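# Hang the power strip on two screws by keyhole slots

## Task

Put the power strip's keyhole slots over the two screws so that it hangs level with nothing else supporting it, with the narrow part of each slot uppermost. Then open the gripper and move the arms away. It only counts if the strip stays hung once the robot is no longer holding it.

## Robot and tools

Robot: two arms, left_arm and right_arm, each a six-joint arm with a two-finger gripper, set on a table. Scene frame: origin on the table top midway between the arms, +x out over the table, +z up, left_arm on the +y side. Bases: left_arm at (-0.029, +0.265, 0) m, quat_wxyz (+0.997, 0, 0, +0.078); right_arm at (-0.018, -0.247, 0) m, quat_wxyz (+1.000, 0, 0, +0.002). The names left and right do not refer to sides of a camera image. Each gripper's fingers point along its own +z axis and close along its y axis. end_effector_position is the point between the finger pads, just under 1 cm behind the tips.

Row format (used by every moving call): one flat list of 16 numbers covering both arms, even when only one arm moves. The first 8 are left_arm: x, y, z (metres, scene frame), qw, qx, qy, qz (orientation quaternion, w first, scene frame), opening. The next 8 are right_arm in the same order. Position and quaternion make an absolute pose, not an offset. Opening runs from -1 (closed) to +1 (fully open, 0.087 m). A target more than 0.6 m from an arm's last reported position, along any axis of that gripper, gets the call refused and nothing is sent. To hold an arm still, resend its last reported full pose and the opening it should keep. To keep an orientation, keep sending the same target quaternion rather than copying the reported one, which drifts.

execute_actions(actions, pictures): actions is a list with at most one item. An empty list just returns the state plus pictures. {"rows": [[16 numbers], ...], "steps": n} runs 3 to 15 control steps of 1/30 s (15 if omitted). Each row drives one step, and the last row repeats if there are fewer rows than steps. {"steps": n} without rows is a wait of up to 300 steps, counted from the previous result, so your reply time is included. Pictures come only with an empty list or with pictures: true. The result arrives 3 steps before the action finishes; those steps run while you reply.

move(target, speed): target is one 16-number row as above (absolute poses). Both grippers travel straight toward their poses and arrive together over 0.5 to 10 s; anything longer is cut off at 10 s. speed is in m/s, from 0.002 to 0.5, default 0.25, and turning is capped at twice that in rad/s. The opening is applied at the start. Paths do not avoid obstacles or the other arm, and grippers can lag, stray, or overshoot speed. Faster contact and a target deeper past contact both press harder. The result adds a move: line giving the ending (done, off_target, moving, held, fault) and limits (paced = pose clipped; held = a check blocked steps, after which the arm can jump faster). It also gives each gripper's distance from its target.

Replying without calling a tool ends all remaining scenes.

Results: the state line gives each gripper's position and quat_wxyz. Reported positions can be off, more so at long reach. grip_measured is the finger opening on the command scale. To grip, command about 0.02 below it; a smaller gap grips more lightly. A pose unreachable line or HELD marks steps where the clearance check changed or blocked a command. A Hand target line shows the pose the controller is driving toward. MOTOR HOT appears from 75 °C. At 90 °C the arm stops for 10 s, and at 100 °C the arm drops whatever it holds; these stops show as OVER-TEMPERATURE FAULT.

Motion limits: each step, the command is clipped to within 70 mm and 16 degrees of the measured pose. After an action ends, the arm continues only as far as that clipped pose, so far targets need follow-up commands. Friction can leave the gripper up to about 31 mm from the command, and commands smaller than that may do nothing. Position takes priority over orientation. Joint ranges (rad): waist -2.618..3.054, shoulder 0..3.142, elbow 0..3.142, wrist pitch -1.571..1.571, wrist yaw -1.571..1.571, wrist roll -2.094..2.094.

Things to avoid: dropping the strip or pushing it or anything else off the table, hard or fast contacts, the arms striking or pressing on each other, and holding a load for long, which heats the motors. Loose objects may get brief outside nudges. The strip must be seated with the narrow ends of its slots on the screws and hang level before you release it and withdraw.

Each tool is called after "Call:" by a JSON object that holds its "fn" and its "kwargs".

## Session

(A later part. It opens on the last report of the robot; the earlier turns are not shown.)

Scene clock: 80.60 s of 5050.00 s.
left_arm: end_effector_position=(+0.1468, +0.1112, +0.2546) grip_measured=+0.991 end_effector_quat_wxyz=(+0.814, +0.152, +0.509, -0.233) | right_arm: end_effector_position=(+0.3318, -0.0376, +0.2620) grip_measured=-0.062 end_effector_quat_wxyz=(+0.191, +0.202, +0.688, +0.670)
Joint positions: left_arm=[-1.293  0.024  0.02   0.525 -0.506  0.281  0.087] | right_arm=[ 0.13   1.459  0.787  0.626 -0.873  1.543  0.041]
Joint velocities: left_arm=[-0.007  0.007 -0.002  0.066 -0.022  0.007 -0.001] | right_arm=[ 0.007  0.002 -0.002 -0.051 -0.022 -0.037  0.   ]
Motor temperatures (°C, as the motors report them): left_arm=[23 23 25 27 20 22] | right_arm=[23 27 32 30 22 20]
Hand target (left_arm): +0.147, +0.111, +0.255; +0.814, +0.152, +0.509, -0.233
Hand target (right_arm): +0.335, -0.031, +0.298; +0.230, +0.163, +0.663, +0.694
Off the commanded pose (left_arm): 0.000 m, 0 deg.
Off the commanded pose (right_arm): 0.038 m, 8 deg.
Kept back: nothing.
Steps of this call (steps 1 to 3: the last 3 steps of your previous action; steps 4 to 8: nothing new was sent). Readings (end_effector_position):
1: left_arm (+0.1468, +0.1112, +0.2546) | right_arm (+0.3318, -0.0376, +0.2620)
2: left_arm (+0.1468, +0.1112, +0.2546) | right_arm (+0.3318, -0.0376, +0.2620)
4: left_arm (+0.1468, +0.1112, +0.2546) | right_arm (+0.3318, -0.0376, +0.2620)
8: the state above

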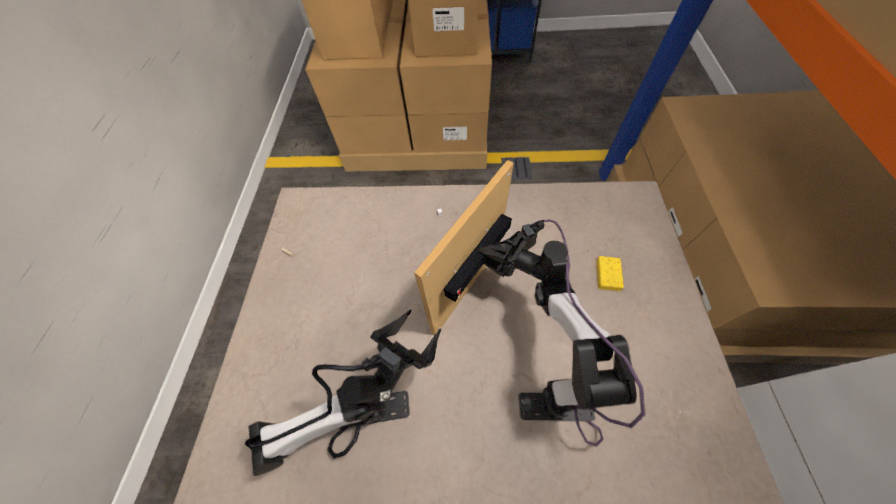

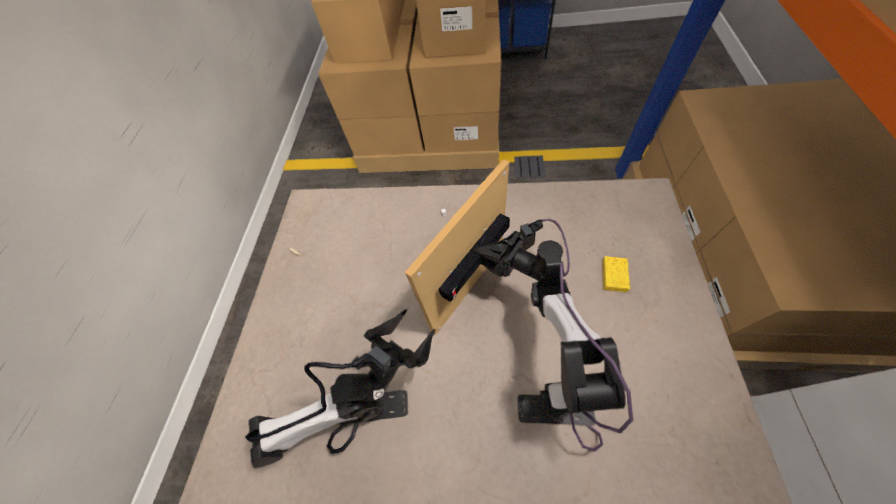

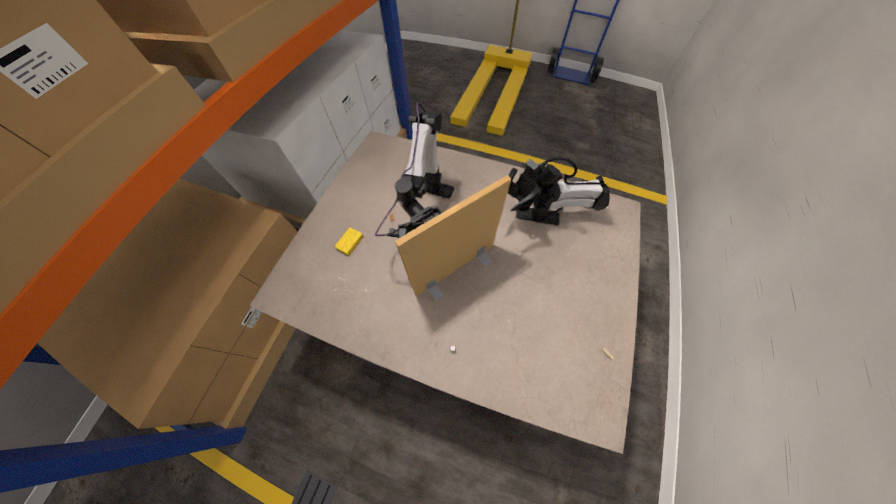

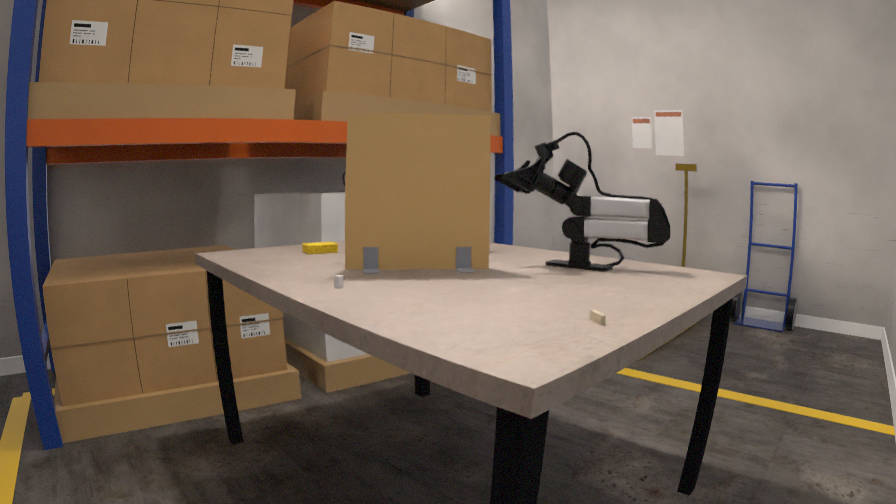

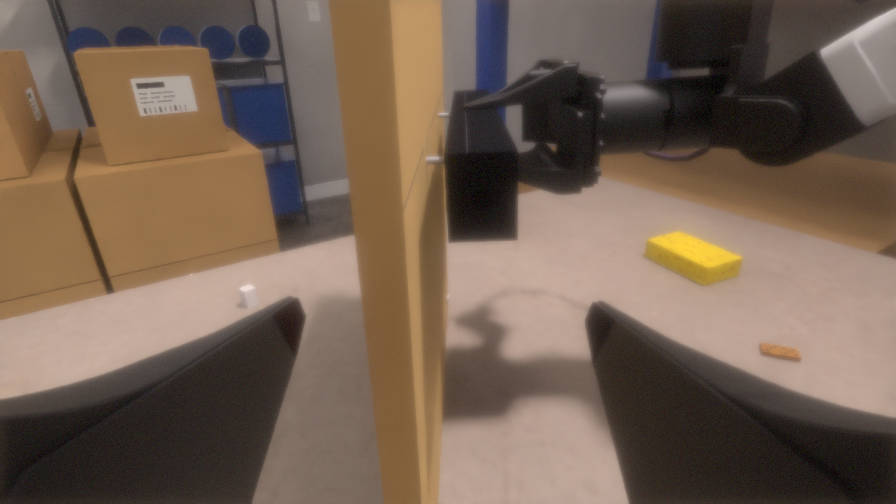

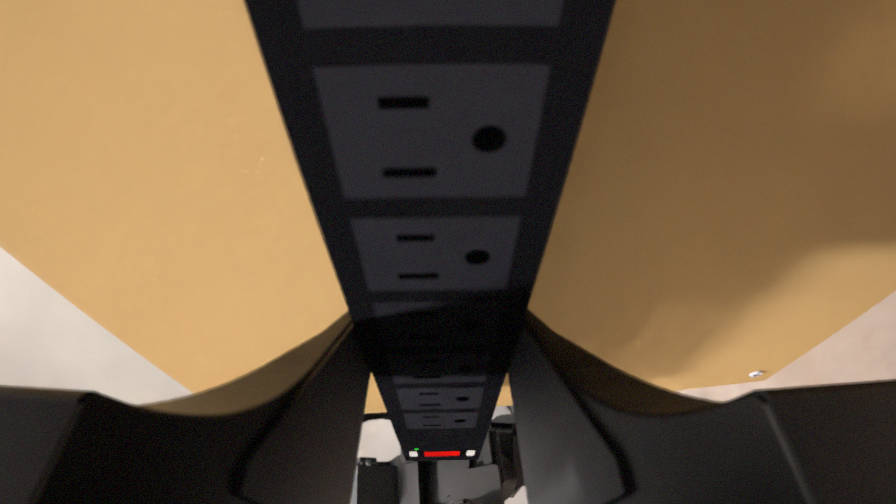

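Call:
{"fn": "zoom_image", "kwargs": {"camera": "cam_head_left", "region": [410, 190, 540, 320]}}

Call:
{"fn": "zoom_image", "kwargs": {"camera": "cam_left_wrist", "region": [380, 60, 560, 260]}}

Region (410, 190, 540, 320) of cam_head_left's 896x504 image, scaled by 3.877, with more detail than that image has.

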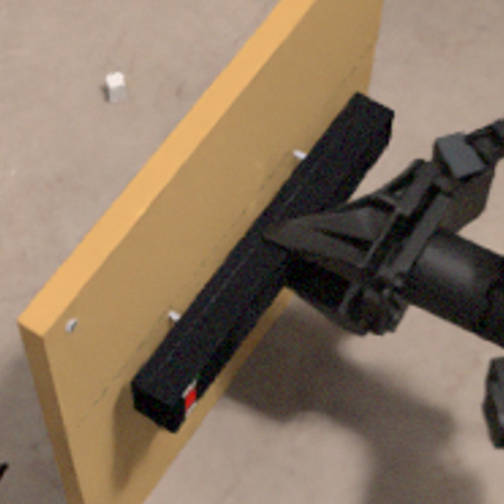

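Region (380, 60, 560, 260) of cam_left_wrist's 896x504 image, scaled by 2.520, with more detail than that image has; it fills the left 454 columns of this view, and the rest is white.

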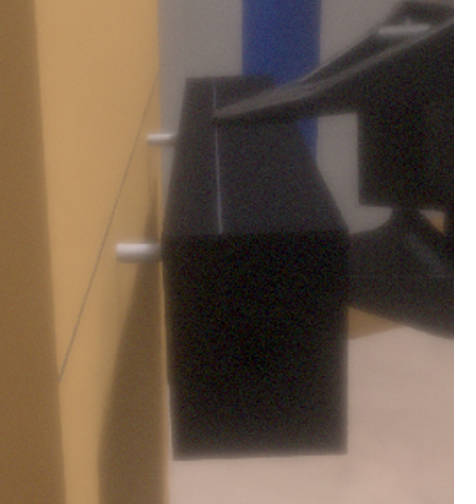

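Call:
{"fn": "execute_actions", "kwargs": {"actions": [{"rows":[[0.1468,0.1112,0.2546,0.814,0.152,0.509,-0.233,1,0.335,-0.031,0.265,0.232,0.163,0.665,0.695,-0.2]]}]}}

Call:
{"fn": "execute_actions", "kwargs": {"actions": [{"rows":[[0.1468,0.1112,0.2546,0.814,0.152,0.509,-0.233,1,0.322,-0.052,0.265,0.232,0.163,0.665,0.695,-0.2]]}]}}

Call:
{"fn": "wait", "kwargs": {"seconds": 0.3}}

Scene clock: 81.17 s of 5050.00 s.
left_arm: end_effector_position=(+0.1468, +0.1112, +0.2546) grip_measured=+0.991 end_effector_quat_wxyz=(+0.814, +0.152, +0.509, -0.233) | right_arm: end_effector_position=(+0.3318, -0.0371, +0.2567) grip_measured=-0.062 end_effector_quat_wxyz=(+0.206, +0.184, +0.677, +0.682)
Joint positions: left_arm=[-1.293  0.024  0.02   0.525 -0.506  0.281  0.087] | right_arm=[ 0.13   1.498  0.745  0.777 -0.879  1.562  0.041]
Joint velocities: left_arm=[-0.012  0.007 -0.002 -0.037  0.007 -0.022  0.   ] | right_arm=[-0.007  0.022 -0.042  0.081  0.007 -0.007 -0.   ]
Motor temperatures (°C, as the motors report them): left_arm=[23 23 25 27 20 22] | right_arm=[23 27 32 30 22 20]
Steps of this call (steps 1 to 5: nothing new was sent; steps 6 to 17: the first 12 steps of this action). Readings (end_effector_position):
6: left_arm (+0.1468, +0.1112, +0.2546) | right_arm (+0.3319, -0.0376, +0.2604)
7: left_arm (+0.1468, +0.1112, +0.2546) | right_arm (+0.3319, -0.0375, +0.2590)
9: left_arm (+0.1468, +0.1112, +0.2546) | right_arm (+0.3318, -0.0373, +0.2572)
13: left_arm (+0.1468, +0.1112, +0.2546) | right_arm (+0.3319, -0.0372, +0.2568)
17: the state above

Scene clock: 81.67 s of 5050.00 s.
left_arm: end_effector_position=(+0.1468, +0.1112, +0.2546) grip_measured=+0.991 end_effector_quat_wxyz=(+0.814, +0.152, +0.509, -0.233) | right_arm: end_effector_position=(+0.3262, -0.0501, +0.2342) grip_measured=-0.062 end_effector_quat_wxyz=(+0.197, +0.203, +0.684, +0.672)
Joint positions: left_arm=[-1.293  0.024  0.02   0.525 -0.506  0.281  0.087] | right_arm=[ 0.092  1.492  0.678  0.783 -0.902  1.55   0.041]
Joint velocities: left_arm=[-0.007 -0.012  0.017  0.007 -0.037  0.037 -0.   ] | right_arm=[ 0.022  0.012  0.007 -0.037 -0.081  0.007 -0.001]
Motor temperatures (°C, as the motors report them): left_arm=[23 23 25 27 20 22] | right_arm=[23 27 32 30 22 20]
Off your previous action's commanded pose (left_arm): 0.000 m, 0 deg at its last step (step 3 of this call).
Off your previous action's commanded pose (right_arm): 0.011 m, 4 deg at its last step (step 3 of this call).
Steps of this call (steps 1 to 3: the last 3 steps of your previous action; steps 4 to 15: the first 12 steps of this action). Readings (end_effector_position):
4: left_arm (+0.1468, +0.1112, +0.2546) | right_arm (+0.3315, -0.0389, +0.2560)
5: left_arm (+0.1468, +0.1112, +0.2546) | right_arm (+0.3303, -0.0414, +0.2537)
7: left_arm (+0.1468, +0.1112, +0.2546) | right_arm (+0.3289, -0.0469, +0.2449)
11: left_arm (+0.1468, +0.1112, +0.2546) | right_arm (+0.3269, -0.0503, +0.2344)
15: the state above

Scene clock: 82.07 s of 5050.00 s.
left_arm: end_effector_position=(+0.1468, +0.1112, +0.2546) grip_measured=+0.991 end_effector_quat_wxyz=(+0.814, +0.152, +0.509, -0.233) | right_arm: end_effector_position=(+0.3259, -0.0500, +0.2342) grip_measured=-0.062 end_effector_quat_wxyz=(+0.196, +0.202, +0.685, +0.672)
Joint positions: left_arm=[-1.293  0.024  0.02   0.525 -0.506  0.281  0.087] | right_arm=[ 0.092  1.492  0.678  0.783 -0.904  1.55   0.041]
Joint velocities: left_arm=[-0.022  0.007 -0.012 -0.066 -0.007 -0.051 -0.   ] | right_arm=[-0.012  0.007  0.002 -0.022  0.022  0.022  0.   ]
Motor temperatures (°C, as the motors report them): left_arm=[23 23 25 27 20 22] | right_arm=[23 27 32 30 22 20]
Hand target (left_arm): +0.147, +0.111, +0.255; +0.814, +0.152, +0.509, -0.233
Hand target (right_arm): +0.321, -0.052, +0.264; +0.231, +0.162, +0.665, +0.692
Off the commanded pose (left_arm): 0.000 m, 0 deg.
Off the commanded pose (right_arm): 0.031 m, 7 deg.
Kept back: nothing.
Steps of this call (steps 1 to 3: the last 3 steps of your previous action; steps 4 to 12: nothing new was sent). Readings (end_effector_position):
1: left_arm (+0.1468, +0.1112, +0.2546) | right_arm (+0.3261, -0.0500, +0.2342)
2: left_arm (+0.1468, +0.1112, +0.2546) | right_arm (+0.3260, -0.0500, +0.2342)
4: left_arm (+0.1468, +0.1112, +0.2546) | right_arm (+0.3260, -0.0500, +0.2342)
8: left_arm (+0.1468, +0.1112, +0.2546) | right_arm (+0.3259, -0.0500, +0.2342)
12: the state above

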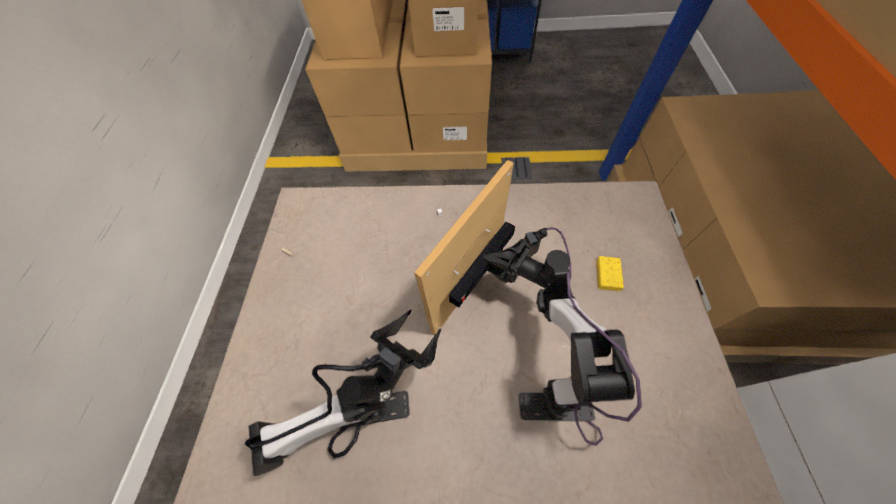

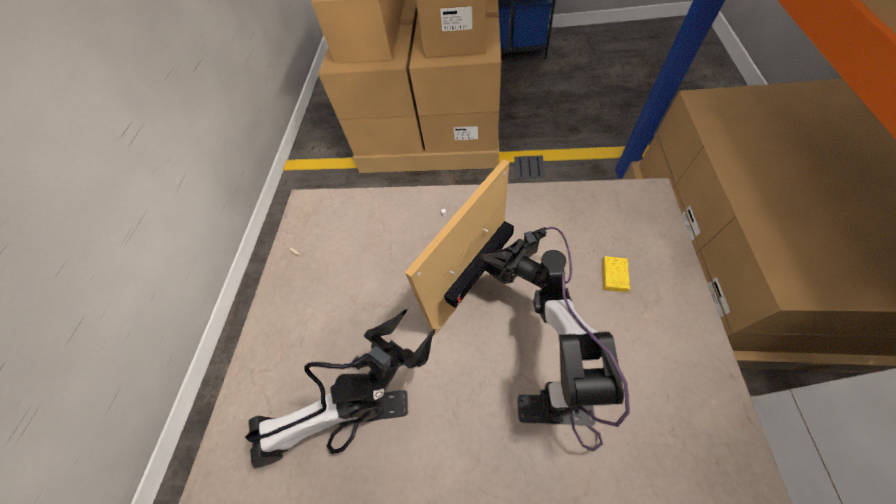

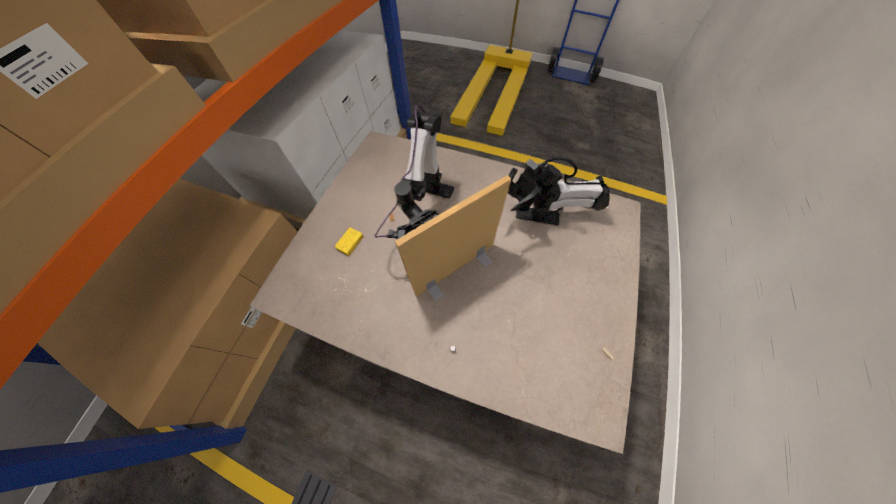

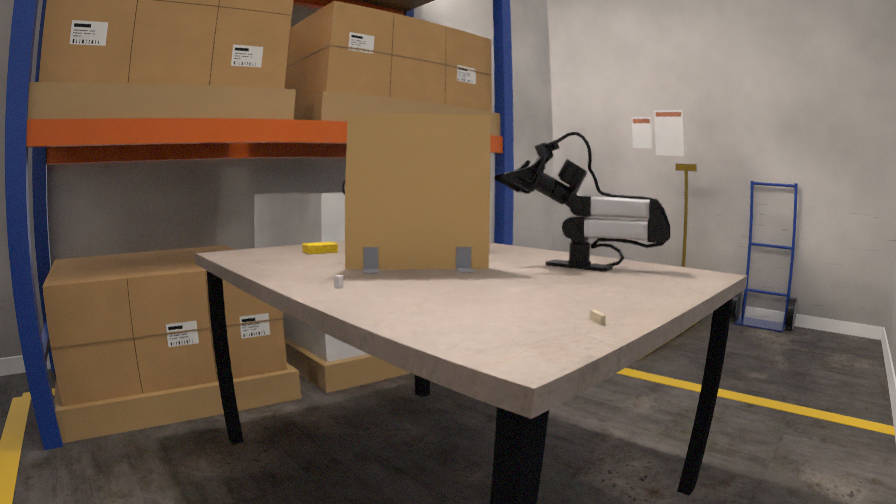

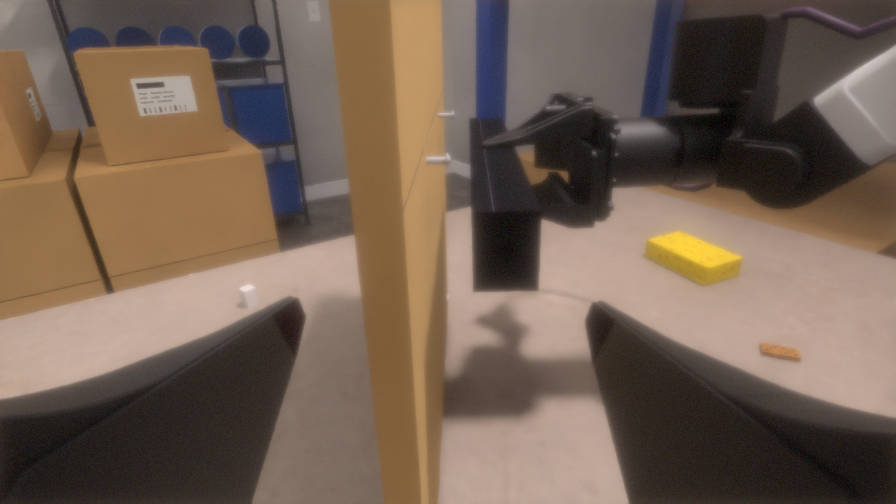

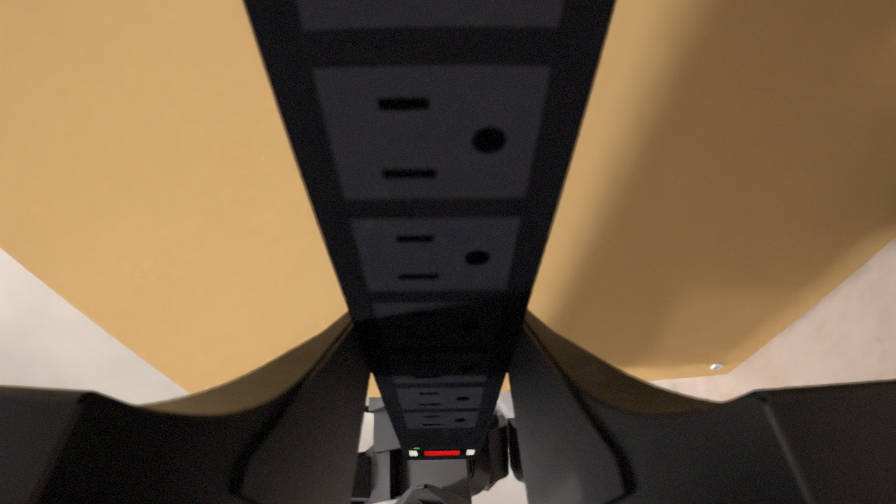

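Call:
{"fn": "execute_actions", "kwargs": {"actions": [{"rows":[[0.1468,0.1112,0.2546,0.814,0.152,0.509,-0.233,1,0.326,-0.049,0.325,0.232,0.163,0.665,0.695,-0.2]]}]}}

Call:
{"fn": "execute_actions", "kwargs": {"actions": [{"rows":[[0.1468,0.1112,0.2546,0.814,0.152,0.509,-0.233,1,0.326,-0.049,0.325,0.232,0.163,0.665,0.695,-0.2]]}]}}

Call:
{"fn": "execute_actions", "kwargs": {"actions": [{"rows":[[0.1468,0.1112,0.2546,0.814,0.152,0.509,-0.233,1,0.326,-0.049,0.297,0.232,0.163,0.665,0.695,-0.2]]}]}}

Call:
{"fn": "execute_actions", "kwargs": {"actions": [{"rows":[[0.1468,0.1112,0.2546,0.814,0.152,0.509,-0.233,1,0.335,-0.031,0.303,0.232,0.163,0.665,0.695,-0.2]]}]}}

Call:
{"fn": "execute_actions", "kwargs": {"actions": [{"rows":[[0.1468,0.1112,0.2546,0.814,0.152,0.509,-0.233,1,0.342,-0.02,0.296,0.232,0.163,0.665,0.695,-0.2]]}]}}

Scene clock: 82.70 s of 5050.00 s.
left_arm: end_effector_position=(+0.1468, +0.1112, +0.2546) grip_measured=+0.991 end_effector_quat_wxyz=(+0.814, +0.152, +0.509, -0.233) | right_arm: end_effector_position=(+0.3273, -0.0498, +0.2986) grip_measured=-0.062 end_effector_quat_wxyz=(+0.216, +0.182, +0.676, +0.681)
Joint positions: left_arm=[-1.293  0.024  0.02   0.525 -0.506  0.281  0.087] | right_arm=[ 0.092  1.392  0.834  0.591 -0.904  1.551  0.041]
Joint velocities: left_arm=[ 0.002 -0.012  0.002  0.007 -0.066 -0.066 -0.   ] | right_arm=[-0.012  0.007  0.002 -0.3   -0.022 -0.066  0.   ]
Motor temperatures (°C, as the motors report them): left_arm=[23 23 25 27 20 22] | right_arm=[23 27 32 30 22 20]
Steps of this call (steps 1 to 7: nothing new was sent; steps 8 to 19: the first 12 steps of this action). Readings (end_effector_position):
8: left_arm (+0.1468, +0.1112, +0.2546) | right_arm (+0.3258, -0.0500, +0.2363)
9: left_arm (+0.1468, +0.1112, +0.2546) | right_arm (+0.3253, -0.0501, +0.2399)
11: left_arm (+0.1468, +0.1112, +0.2546) | right_arm (+0.3246, -0.0501, +0.2565)
15: left_arm (+0.1468, +0.1112, +0.2546) | right_arm (+0.3259, -0.0499, +0.2934)
19: the state above

Scene clock: 83.20 s of 5050.00 s.
left_arm: end_effector_position=(+0.1468, +0.1112, +0.2546) grip_measured=+0.991 end_effector_quat_wxyz=(+0.814, +0.152, +0.509, -0.233) | right_arm: end_effector_position=(+0.3273, -0.0498, +0.2904) grip_measured=-0.062 end_effector_quat_wxyz=(+0.198, +0.200, +0.683, +0.674)
Joint positions: left_arm=[-1.293  0.024  0.02   0.525 -0.506  0.281  0.087] | right_arm=[ 0.092  1.392  0.834  0.536 -0.904  1.551  0.041]
Joint velocities: left_arm=[ 0.002  0.007 -0.007  0.007  0.007 -0.037 -0.   ] | right_arm=[-0.007 -0.002 -0.012 -0.037  0.022  0.051 -0.001]
Motor temperatures (°C, as the motors report them): left_arm=[23 23 25 27 20 22] | right_arm=[23 27 32 30 22 20]
Off your previous action's commanded pose (left_arm): 0.000 m, 0 deg at its last step (step 3 of this call).
Off your previous action's commanded pose (right_arm): 0.031 m, 5 deg at its last step (step 3 of this call).
Steps of this call (steps 1 to 3: the last 3 steps of your previous action; steps 4 to 15: the first 12 steps of this action). Readings (end_effector_position):
4: left_arm (+0.1468, +0.1112, +0.2546) | right_arm (+0.3274, -0.0498, +0.2934)
5: left_arm (+0.1468, +0.1112, +0.2546) | right_arm (+0.3274, -0.0498, +0.2927)
7: left_arm (+0.1468, +0.1112, +0.2546) | right_arm (+0.3274, -0.0498, +0.2917)
11: left_arm (+0.1468, +0.1112, +0.2546) | right_arm (+0.3273, -0.0498, +0.2908)
15: the state above

Scene clock: 83.70 s of 5050.00 s.
left_arm: end_effector_position=(+0.1468, +0.1112, +0.2546) grip_measured=+0.991 end_effector_quat_wxyz=(+0.814, +0.152, +0.509, -0.233) | right_arm: end_effector_position=(+0.3265, -0.0499, +0.2681) grip_measured=-0.062 end_effector_quat_wxyz=(+0.191, +0.207, +0.688, +0.669)
Joint positions: left_arm=[-1.293  0.024  0.02   0.525 -0.506  0.281  0.087] | right_arm=[ 0.092  1.416  0.78   0.582 -0.904  1.542  0.041]
Joint velocities: left_arm=[-0.007  0.002 -0.012 -0.022  0.066 -0.037  0.   ] | right_arm=[-0.017  0.002 -0.002  0.066 -0.125 -0.066 -0.   ]
Motor temperatures (°C, as the motors report them): left_arm=[23 23 25 27 20 22] | right_arm=[23 27 32 31 22 20]
Off your previous action's commanded pose (left_arm): 0.000 m, 0 deg at its last step (step 3 of this call).
Off your previous action's commanded pose (right_arm): 0.035 m, 7 deg at its last step (step 3 of this call).
Steps of this call (steps 1 to 3: the last 3 steps of your previous action; steps 4 to 15: the first 12 steps of this action). Readings (end_effector_position):
4: left_arm (+0.1468, +0.1112, +0.2546) | right_arm (+0.3272, -0.0498, +0.2891)
5: left_arm (+0.1468, +0.1112, +0.2546) | right_arm (+0.3266, -0.0499, +0.2870)
7: left_arm (+0.1468, +0.1112, +0.2546) | right_arm (+0.3263, -0.0499, +0.2803)
11: left_arm (+0.1468, +0.1112, +0.2546) | right_arm (+0.3266, -0.0499, +0.2684)
15: the state above

Scene clock: 84.20 s of 5050.00 s.
left_arm: end_effector_position=(+0.1468, +0.1112, +0.2546) grip_measured=+0.991 end_effector_quat_wxyz=(+0.814, +0.152, +0.509, -0.233) | right_arm: end_effector_position=(+0.3263, -0.0351, +0.2636) grip_measured=-0.062 end_effector_quat_wxyz=(+0.184, +0.202, +0.691, +0.669)
Joint positions: left_arm=[-1.293  0.024  0.02   0.525 -0.506  0.281  0.087] | right_arm=[ 0.139  1.439  0.784  0.597 -0.874  1.543  0.041]
Joint velocities: left_arm=[ 0.012  0.002 -0.012  0.022 -0.022 -0.037 -0.001] | right_arm=[-0.012  0.002 -0.002 -0.007  0.022  0.007  0.   ]
Motor temperatures (°C, as the motors report them): left_arm=[23 23 25 28 20 22] | right_arm=[23 27 33 31 22 20]
Off your previous action's commanded pose (left_arm): 0.000 m, 0 deg at its last step (step 3 of this call).
Off your previous action's commanded pose (right_arm): 0.028 m, 7 deg at its last step (step 3 of this call).
Steps of this call (steps 1 to 3: the last 3 steps of your previous action; steps 4 to 15: the first 12 steps of this action). Readings (end_effector_position):
4: left_arm (+0.1468, +0.1112, +0.2546) | right_arm (+0.3270, -0.0483, +0.2689)
5: left_arm (+0.1468, +0.1112, +0.2546) | right_arm (+0.3276, -0.0452, +0.2684)
7: left_arm (+0.1468, +0.1112, +0.2546) | right_arm (+0.3270, -0.0381, +0.2656)
11: left_arm (+0.1468, +0.1112, +0.2546) | right_arm (+0.3263, -0.0351, +0.2636)
15: the state above

Scene clock: 84.70 s of 5050.00 s.
left_arm: end_effector_position=(+0.1468, +0.1112, +0.2546) grip_measured=+0.991 end_effector_quat_wxyz=(+0.814, +0.152, +0.509, -0.233) | right_arm: end_effector_position=(+0.3268, -0.0336, +0.2629) grip_measured=-0.062 end_effector_quat_wxyz=(+0.182, +0.196, +0.689, +0.673)
Joint positions: left_arm=[-1.293  0.024  0.02   0.525 -0.506  0.281  0.087] | right_arm=[ 0.14   1.456  0.784  0.629 -0.885  1.551  0.041]
Joint velocities: left_arm=[ 0.007  0.007 -0.017 -0.022 -0.022  0.022  0.   ] | right_arm=[ 0.007 -0.002 -0.002  0.007 -0.007 -0.051 -0.   ]
Motor temperatures (°C, as the motors report them): left_arm=[23 23 25 28 20 22] | right_arm=[23 27 33 31 22 20]
Off your previous action's commanded pose (left_arm): 0.000 m, 0 deg at its last step (step 3 of this call).
Off your previous action's commanded pose (right_arm): 0.041 m, 8 deg at its last step (step 3 of this call).
Steps of this call (steps 1 to 3: the last 3 steps of your previous action; steps 4 to 15: the first 12 steps of this action). Readings (end_effector_position):
4: left_arm (+0.1468, +0.1112, +0.2546) | right_arm (+0.3264, -0.0345, +0.2628)
5: left_arm (+0.1468, +0.1112, +0.2546) | right_arm (+0.3265, -0.0342, +0.2628)
7: left_arm (+0.1468, +0.1112, +0.2546) | right_arm (+0.3266, -0.0339, +0.2628)
11: left_arm (+0.1468, +0.1112, +0.2546) | right_arm (+0.3268, -0.0337, +0.2628)
15: the state above

Call:
{"fn": "execute_actions", "kwargs": {"actions": [{"rows":[[0.1468,0.1112,0.2546,0.814,0.152,0.509,-0.233,1,0.334,-0.05,0.325,0.232,0.163,0.665,0.695,-0.2]]}]}}

Call:
{"fn": "execute_actions", "kwargs": {"actions": [{"rows":[[0.1468,0.1112,0.2546,0.814,0.152,0.509,-0.233,1,0.334,-0.05,0.325,0.232,0.163,0.665,0.695,-0.2]]}]}}

Call:
{"fn": "execute_actions", "kwargs": {"actions": [{"rows":[[0.1468,0.1112,0.2546,0.814,0.152,0.509,-0.233,1,0.334,-0.05,0.298,0.232,0.163,0.665,0.695,-0.2]]}]}}

Call:
{"fn": "execute_actions", "kwargs": {"actions": [{"rows":[[0.1468,0.1112,0.2546,0.814,0.152,0.509,-0.233,1,0.334,-0.05,0.298,0.232,0.163,0.665,0.695,-0.2]]}]}}

Call:
{"fn": "execute_actions", "kwargs": {"actions": [{"rows":[[0.1468,0.1112,0.2546,0.814,0.152,0.509,-0.233,1,0.336,-0.03,0.300,0.232,0.163,0.665,0.695,-0.2]]}]}}

Scene clock: 85.33 s of 5050.00 s.
left_arm: end_effector_position=(+0.1468, +0.1112, +0.2546) grip_measured=+0.991 end_effector_quat_wxyz=(+0.814, +0.152, +0.509, -0.233) | right_arm: end_effector_position=(+0.3367, -0.0490, +0.2831) grip_measured=-0.062 end_effector_quat_wxyz=(+0.197, +0.203, +0.685, +0.672)
Joint positions: left_arm=[-1.293  0.024  0.02   0.525 -0.506  0.281  0.087] | right_arm=[ 0.093  1.436  0.847  0.557 -0.901  1.549  0.041]
Joint velocities: left_arm=[-0.012  0.002 -0.007 -0.037  0.037  0.037  0.   ] | right_arm=[-0.012  0.017 -0.002 -0.095 -0.066 -0.037 -0.001]
Motor temperatures (°C, as the motors report them): left_arm=[23 23 25 28 20 22] | right_arm=[23 27 33 31 22 20]
Off your previous action's commanded pose (left_arm): 0.000 m, 0 deg at its last step (step 3 of this call).
Off your previous action's commanded pose (right_arm): 0.039 m, 8 deg at its last step (step 3 of this call).
Steps of this call (steps 1 to 3: the last 3 steps of your previous action; steps 4 to 7: nothing new was sent; steps 8 to 19: the first 12 steps of this action). Readings (end_effector_position):
8: left_arm (+0.1468, +0.1112, +0.2546) | right_arm (+0.3273, -0.0358, +0.2643)
9: left_arm (+0.1468, +0.1112, +0.2546) | right_arm (+0.3286, -0.0382, +0.2661)
11: left_arm (+0.1468, +0.1112, +0.2546) | right_arm (+0.3328, -0.0444, +0.2732)
15: left_arm (+0.1468, +0.1112, +0.2546) | right_arm (+0.3368, -0.0491, +0.2838)
19: the state above

Scene clock: 85.83 s of 5050.00 s.
left_arm: end_effector_position=(+0.1468, +0.1112, +0.2546) grip_measured=+0.991 end_effector_quat_wxyz=(+0.814, +0.152, +0.509, -0.233) | right_arm: end_effector_position=(+0.3366, -0.0490, +0.2811) grip_measured=-0.062 end_effector_quat_wxyz=(+0.192, +0.207, +0.686, +0.670)
Joint positions: left_arm=[-1.293  0.024  0.02   0.525 -0.506  0.281  0.087] | right_arm=[ 0.093  1.436  0.847  0.544 -0.901  1.549  0.041]
Joint velocities: left_arm=[ 0.007  0.012 -0.002  0.051  0.037  0.007 -0.001] | right_arm=[-0.002 -0.012 -0.002  0.007 -0.037 -0.007 -0.   ]
Motor temperatures (°C, as the motors report them): left_arm=[23 23 25 28 20 22] | right_arm=[23 27 33 31 22 20]
Off your previous action's commanded pose (left_arm): 0.000 m, 0 deg at its last step (step 3 of this call).
Off your previous action's commanded pose (right_arm): 0.043 m, 7 deg at its last step (step 3 of this call).
Steps of this call (steps 1 to 3: the last 3 steps of your previous action; steps 4 to 15: the first 12 steps of this action). Readings (end_effector_position):
4: left_arm (+0.1468, +0.1112, +0.2546) | right_arm (+0.3366, -0.0490, +0.2818)
5: left_arm (+0.1468, +0.1112, +0.2546) | right_arm (+0.3366, -0.0490, +0.2817)
7: left_arm (+0.1468, +0.1112, +0.2546) | right_arm (+0.3366, -0.0490, +0.2814)
11: left_arm (+0.1468, +0.1112, +0.2546) | right_arm (+0.3366, -0.0490, +0.2811)
15: the state above

Scene clock: 86.33 s of 5050.00 s.
left_arm: end_effector_position=(+0.1468, +0.1112, +0.2546) grip_measured=+0.991 end_effector_quat_wxyz=(+0.814, +0.152, +0.509, -0.233) | right_arm: end_effector_position=(+0.3335, -0.0492, +0.2748) grip_measured=-0.062 end_effector_quat_wxyz=(+0.198, +0.201, +0.686, +0.671)
Joint positions: left_arm=[-1.293  0.024  0.02   0.525 -0.506  0.281  0.087] | right_arm=[ 0.093  1.436  0.814  0.589 -0.902  1.542  0.041]
Joint velocities: left_arm=[-0.002  0.002  0.002  0.007  0.007  0.007  0.   ] | right_arm=[-0.012  0.007 -0.012  0.066 -0.066  0.007  0.001]
Motor temperatures (°C, as the motors report them): left_arm=[23 23 25 28 20 22] | right_arm=[23 27 33 31 22 20]
Off your previous action's commanded pose (left_arm): 0.000 m, 0 deg at its last step (step 3 of this call).
Off your previous action's commanded pose (right_arm): 0.044 m, 8 deg at its last step (step 3 of this call).
Steps of this call (steps 1 to 3: the last 3 steps of your previous action; steps 4 to 15: the first 12 steps of this action). Readings (end_effector_position):
4: left_arm (+0.1468, +0.1112, +0.2546) | right_arm (+0.3362, -0.0490, +0.2805)
5: left_arm (+0.1468, +0.1112, +0.2546) | right_arm (+0.3357, -0.0491, +0.2796)
7: left_arm (+0.1468, +0.1112, +0.2546) | right_arm (+0.3346, -0.0491, +0.2767)
11: left_arm (+0.1468, +0.1112, +0.2546) | right_arm (+0.3335, -0.0492, +0.2734)
15: the state above

Scene clock: 86.83 s of 5050.00 s.
left_arm: end_effector_position=(+0.1468, +0.1112, +0.2546) grip_measured=+0.991 end_effector_quat_wxyz=(+0.814, +0.152, +0.509, -0.233) | right_arm: end_effector_position=(+0.3335, -0.0492, +0.2768) grip_measured=-0.062 end_effector_quat_wxyz=(+0.202, +0.196, +0.684, +0.673)
Joint positions: left_arm=[-1.293  0.024  0.02   0.525 -0.506  0.281  0.087] | right_arm=[ 0.093  1.436  0.814  0.602 -0.903  1.542  0.041]
Joint velocities: left_arm=[-0.002  0.012 -0.002 -0.007 -0.066 -0.007  0.   ] | right_arm=[ 0.002  0.007 -0.022 -0.007  0.095 -0.051 -0.001]
Motor temperatures (°C, as the motors report them): left_arm=[23 23 25 28 20 22] | right_arm=[23 27 33 31 22 20]
Off your previous action's commanded pose (left_arm): 0.000 m, 0 deg at its last step (step 3 of this call).
Off your previous action's commanded pose (right_arm): 0.022 m, 7 deg at its last step (step 3 of this call).
Steps of this call (steps 1 to 3: the last 3 steps of your previous action; steps 4 to 15: the first 12 steps of this action). Readings (end_effector_position):
4: left_arm (+0.1468, +0.1112, +0.2546) | right_arm (+0.3336, -0.0492, +0.2758)
5: left_arm (+0.1468, +0.1112, +0.2546) | right_arm (+0.3336, -0.0492, +0.2760)
7: left_arm (+0.1468, +0.1112, +0.2546) | right_arm (+0.3335, -0.0492, +0.2763)
11: left_arm (+0.1468, +0.1112, +0.2546) | right_arm (+0.3335, -0.0492, +0.2766)
15: the state above

Scene clock: 87.33 s of 5050.00 s.
left_arm: end_effector_position=(+0.1468, +0.1112, +0.2546) grip_measured=+0.991 end_effector_quat_wxyz=(+0.814, +0.152, +0.509, -0.233) | right_arm: end_effector_position=(+0.3321, -0.0351, +0.2718) grip_measured=-0.062 end_effector_quat_wxyz=(+0.194, +0.195, +0.687, +0.673)
Joint positions: left_arm=[-1.293  0.024  0.02   0.525 -0.506  0.281  0.087] | right_arm=[ 0.137  1.452  0.814  0.607 -0.873  1.542  0.041]
Joint velocities: left_arm=[ 0.007 -0.002 -0.002  0.007  0.022 -0.037  0.001] | right_arm=[-0.012  0.007  0.007  0.022 -0.007 -0.081 -0.   ]
Motor temperatures (°C, as the motors report them): left_arm=[23 23 25 28 20 22] | right_arm=[23 27 33 31 22 20]
Off your previous action's commanded pose (left_arm): 0.000 m, 0 deg at its last step (step 3 of this call).
Off your previous action's commanded pose (right_arm): 0.021 m, 6 deg at its last step (step 3 of this call).
Steps of this call (steps 1 to 3: the last 3 steps of your previous action; steps 4 to 15: the first 12 steps of this action). Readings (end_effector_position):
4: left_arm (+0.1468, +0.1112, +0.2546) | right_arm (+0.3339, -0.0476, +0.2764)
5: left_arm (+0.1468, +0.1112, +0.2546) | right_arm (+0.3342, -0.0443, +0.2757)
7: left_arm (+0.1468, +0.1112, +0.2546) | right_arm (+0.3324, -0.0370, +0.2730)
11: left_arm (+0.1468, +0.1112, +0.2546) | right_arm (+0.3321, -0.0351, +0.2718)
15: the state above

nn .1515, deeper. Push more.

Call:
{"fn": "execute_actions", "kwargs": {"actions": [{"rows":[[0.1468,0.1112,0.2546,0.814,0.152,0.509,-0.233,1,0.345,-0.02,0.305,0.232,0.163,0.665,0.695,-0.2]]}], "pictures": true}}

Scene clock: 87.83 s of 5050.00 s.
left_arm: end_effector_position=(+0.1468, +0.1112, +0.2546) grip_measured=+0.991 end_effector_quat_wxyz=(+0.814, +0.152, +0.509, -0.233) | right_arm: end_effector_position=(+0.3323, -0.0342, +0.2717) grip_measured=-0.062 end_effector_quat_wxyz=(+0.192, +0.193, +0.688, +0.673)
Joint positions: left_arm=[-1.293  0.024  0.02   0.525 -0.506  0.281  0.087] | right_arm=[ 0.138  1.458  0.818  0.608 -0.878  1.543  0.041]
Joint velocities: left_arm=[ 0.007 -0.007  0.007 -0.022  0.007 -0.066  0.   ] | right_arm=[-0.017 -0.012 -0.002  0.066 -0.037  0.007  0.   ]
Motor temperatures (°C, as the motors report them): left_arm=[23 23 25 28 20 22] | right_arm=[23 27 33 31 22 20]
Off your previous action's commanded pose (left_arm): 0.000 m, 0 deg at its last step (step 3 of this call).
Off your previous action's commanded pose (right_arm): 0.029 m, 7 deg at its last step (step 3 of this call).
Steps of this call (steps 1 to 3: the last 3 steps of your previous action; steps 4 to 15: the first 12 steps of this action). Readings (end_effector_position):
4: left_arm (+0.1468, +0.1112, +0.2546) | right_arm (+0.3322, -0.0347, +0.2713)
5: left_arm (+0.1468, +0.1112, +0.2546) | right_arm (+0.3321, -0.0345, +0.2716)
7: left_arm (+0.1468, +0.1112, +0.2546) | right_arm (+0.3323, -0.0343, +0.2717)
11: left_arm (+0.1468, +0.1112, +0.2546) | right_arm (+0.3323, -0.0342, +0.2717)
15: the state above

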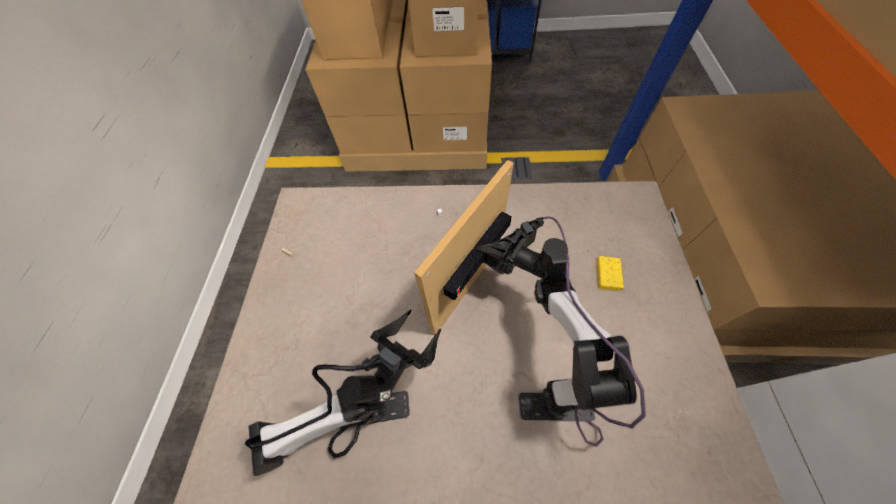

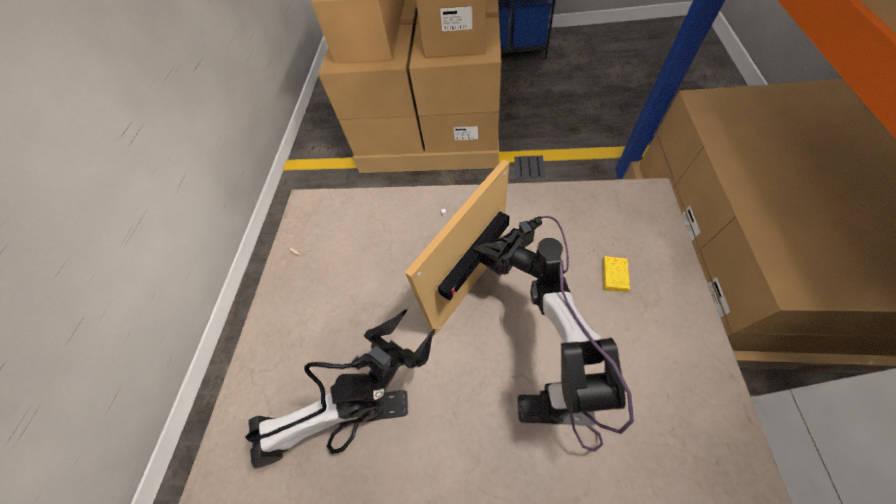

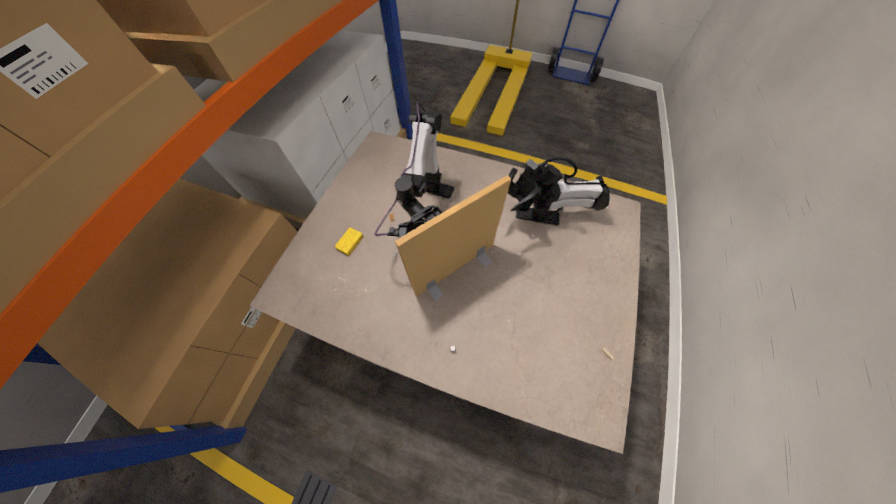

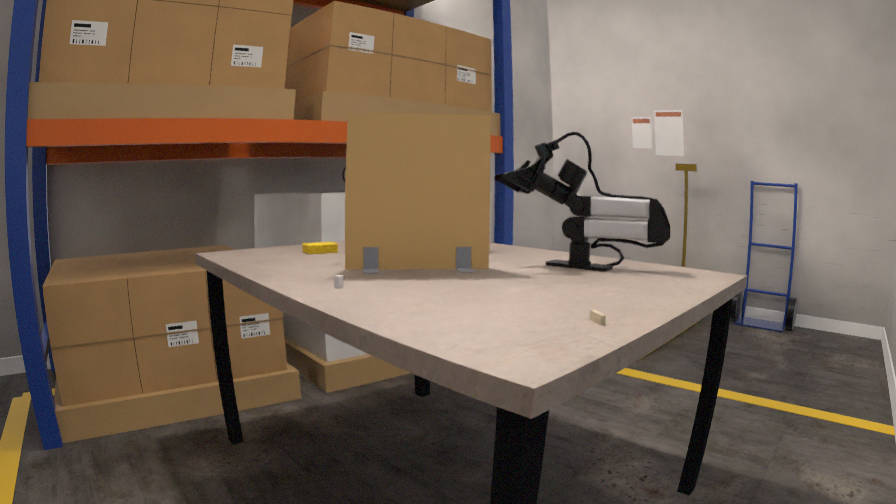

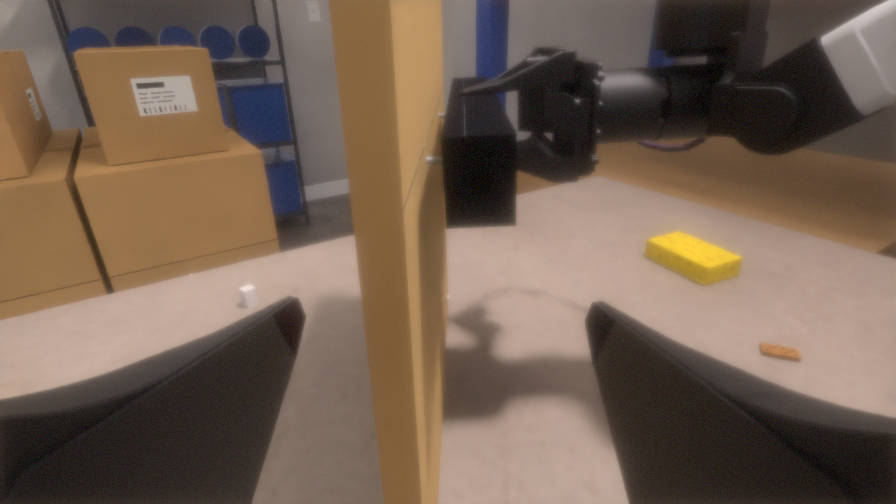

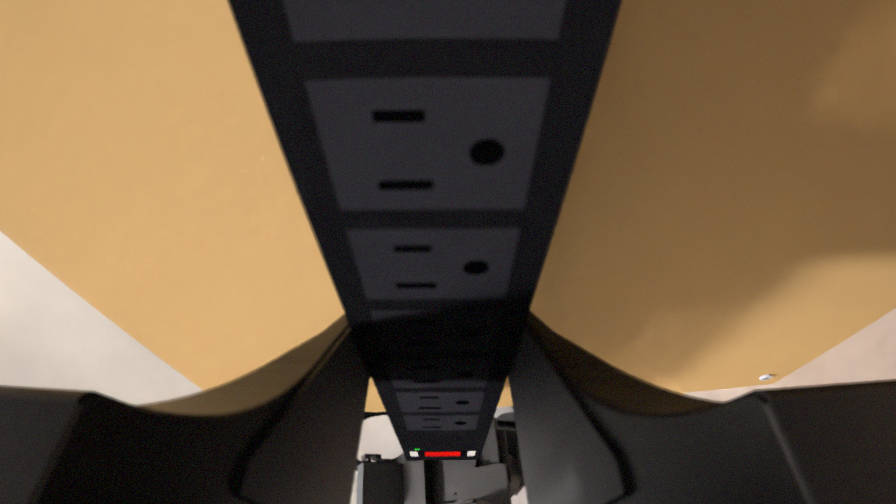

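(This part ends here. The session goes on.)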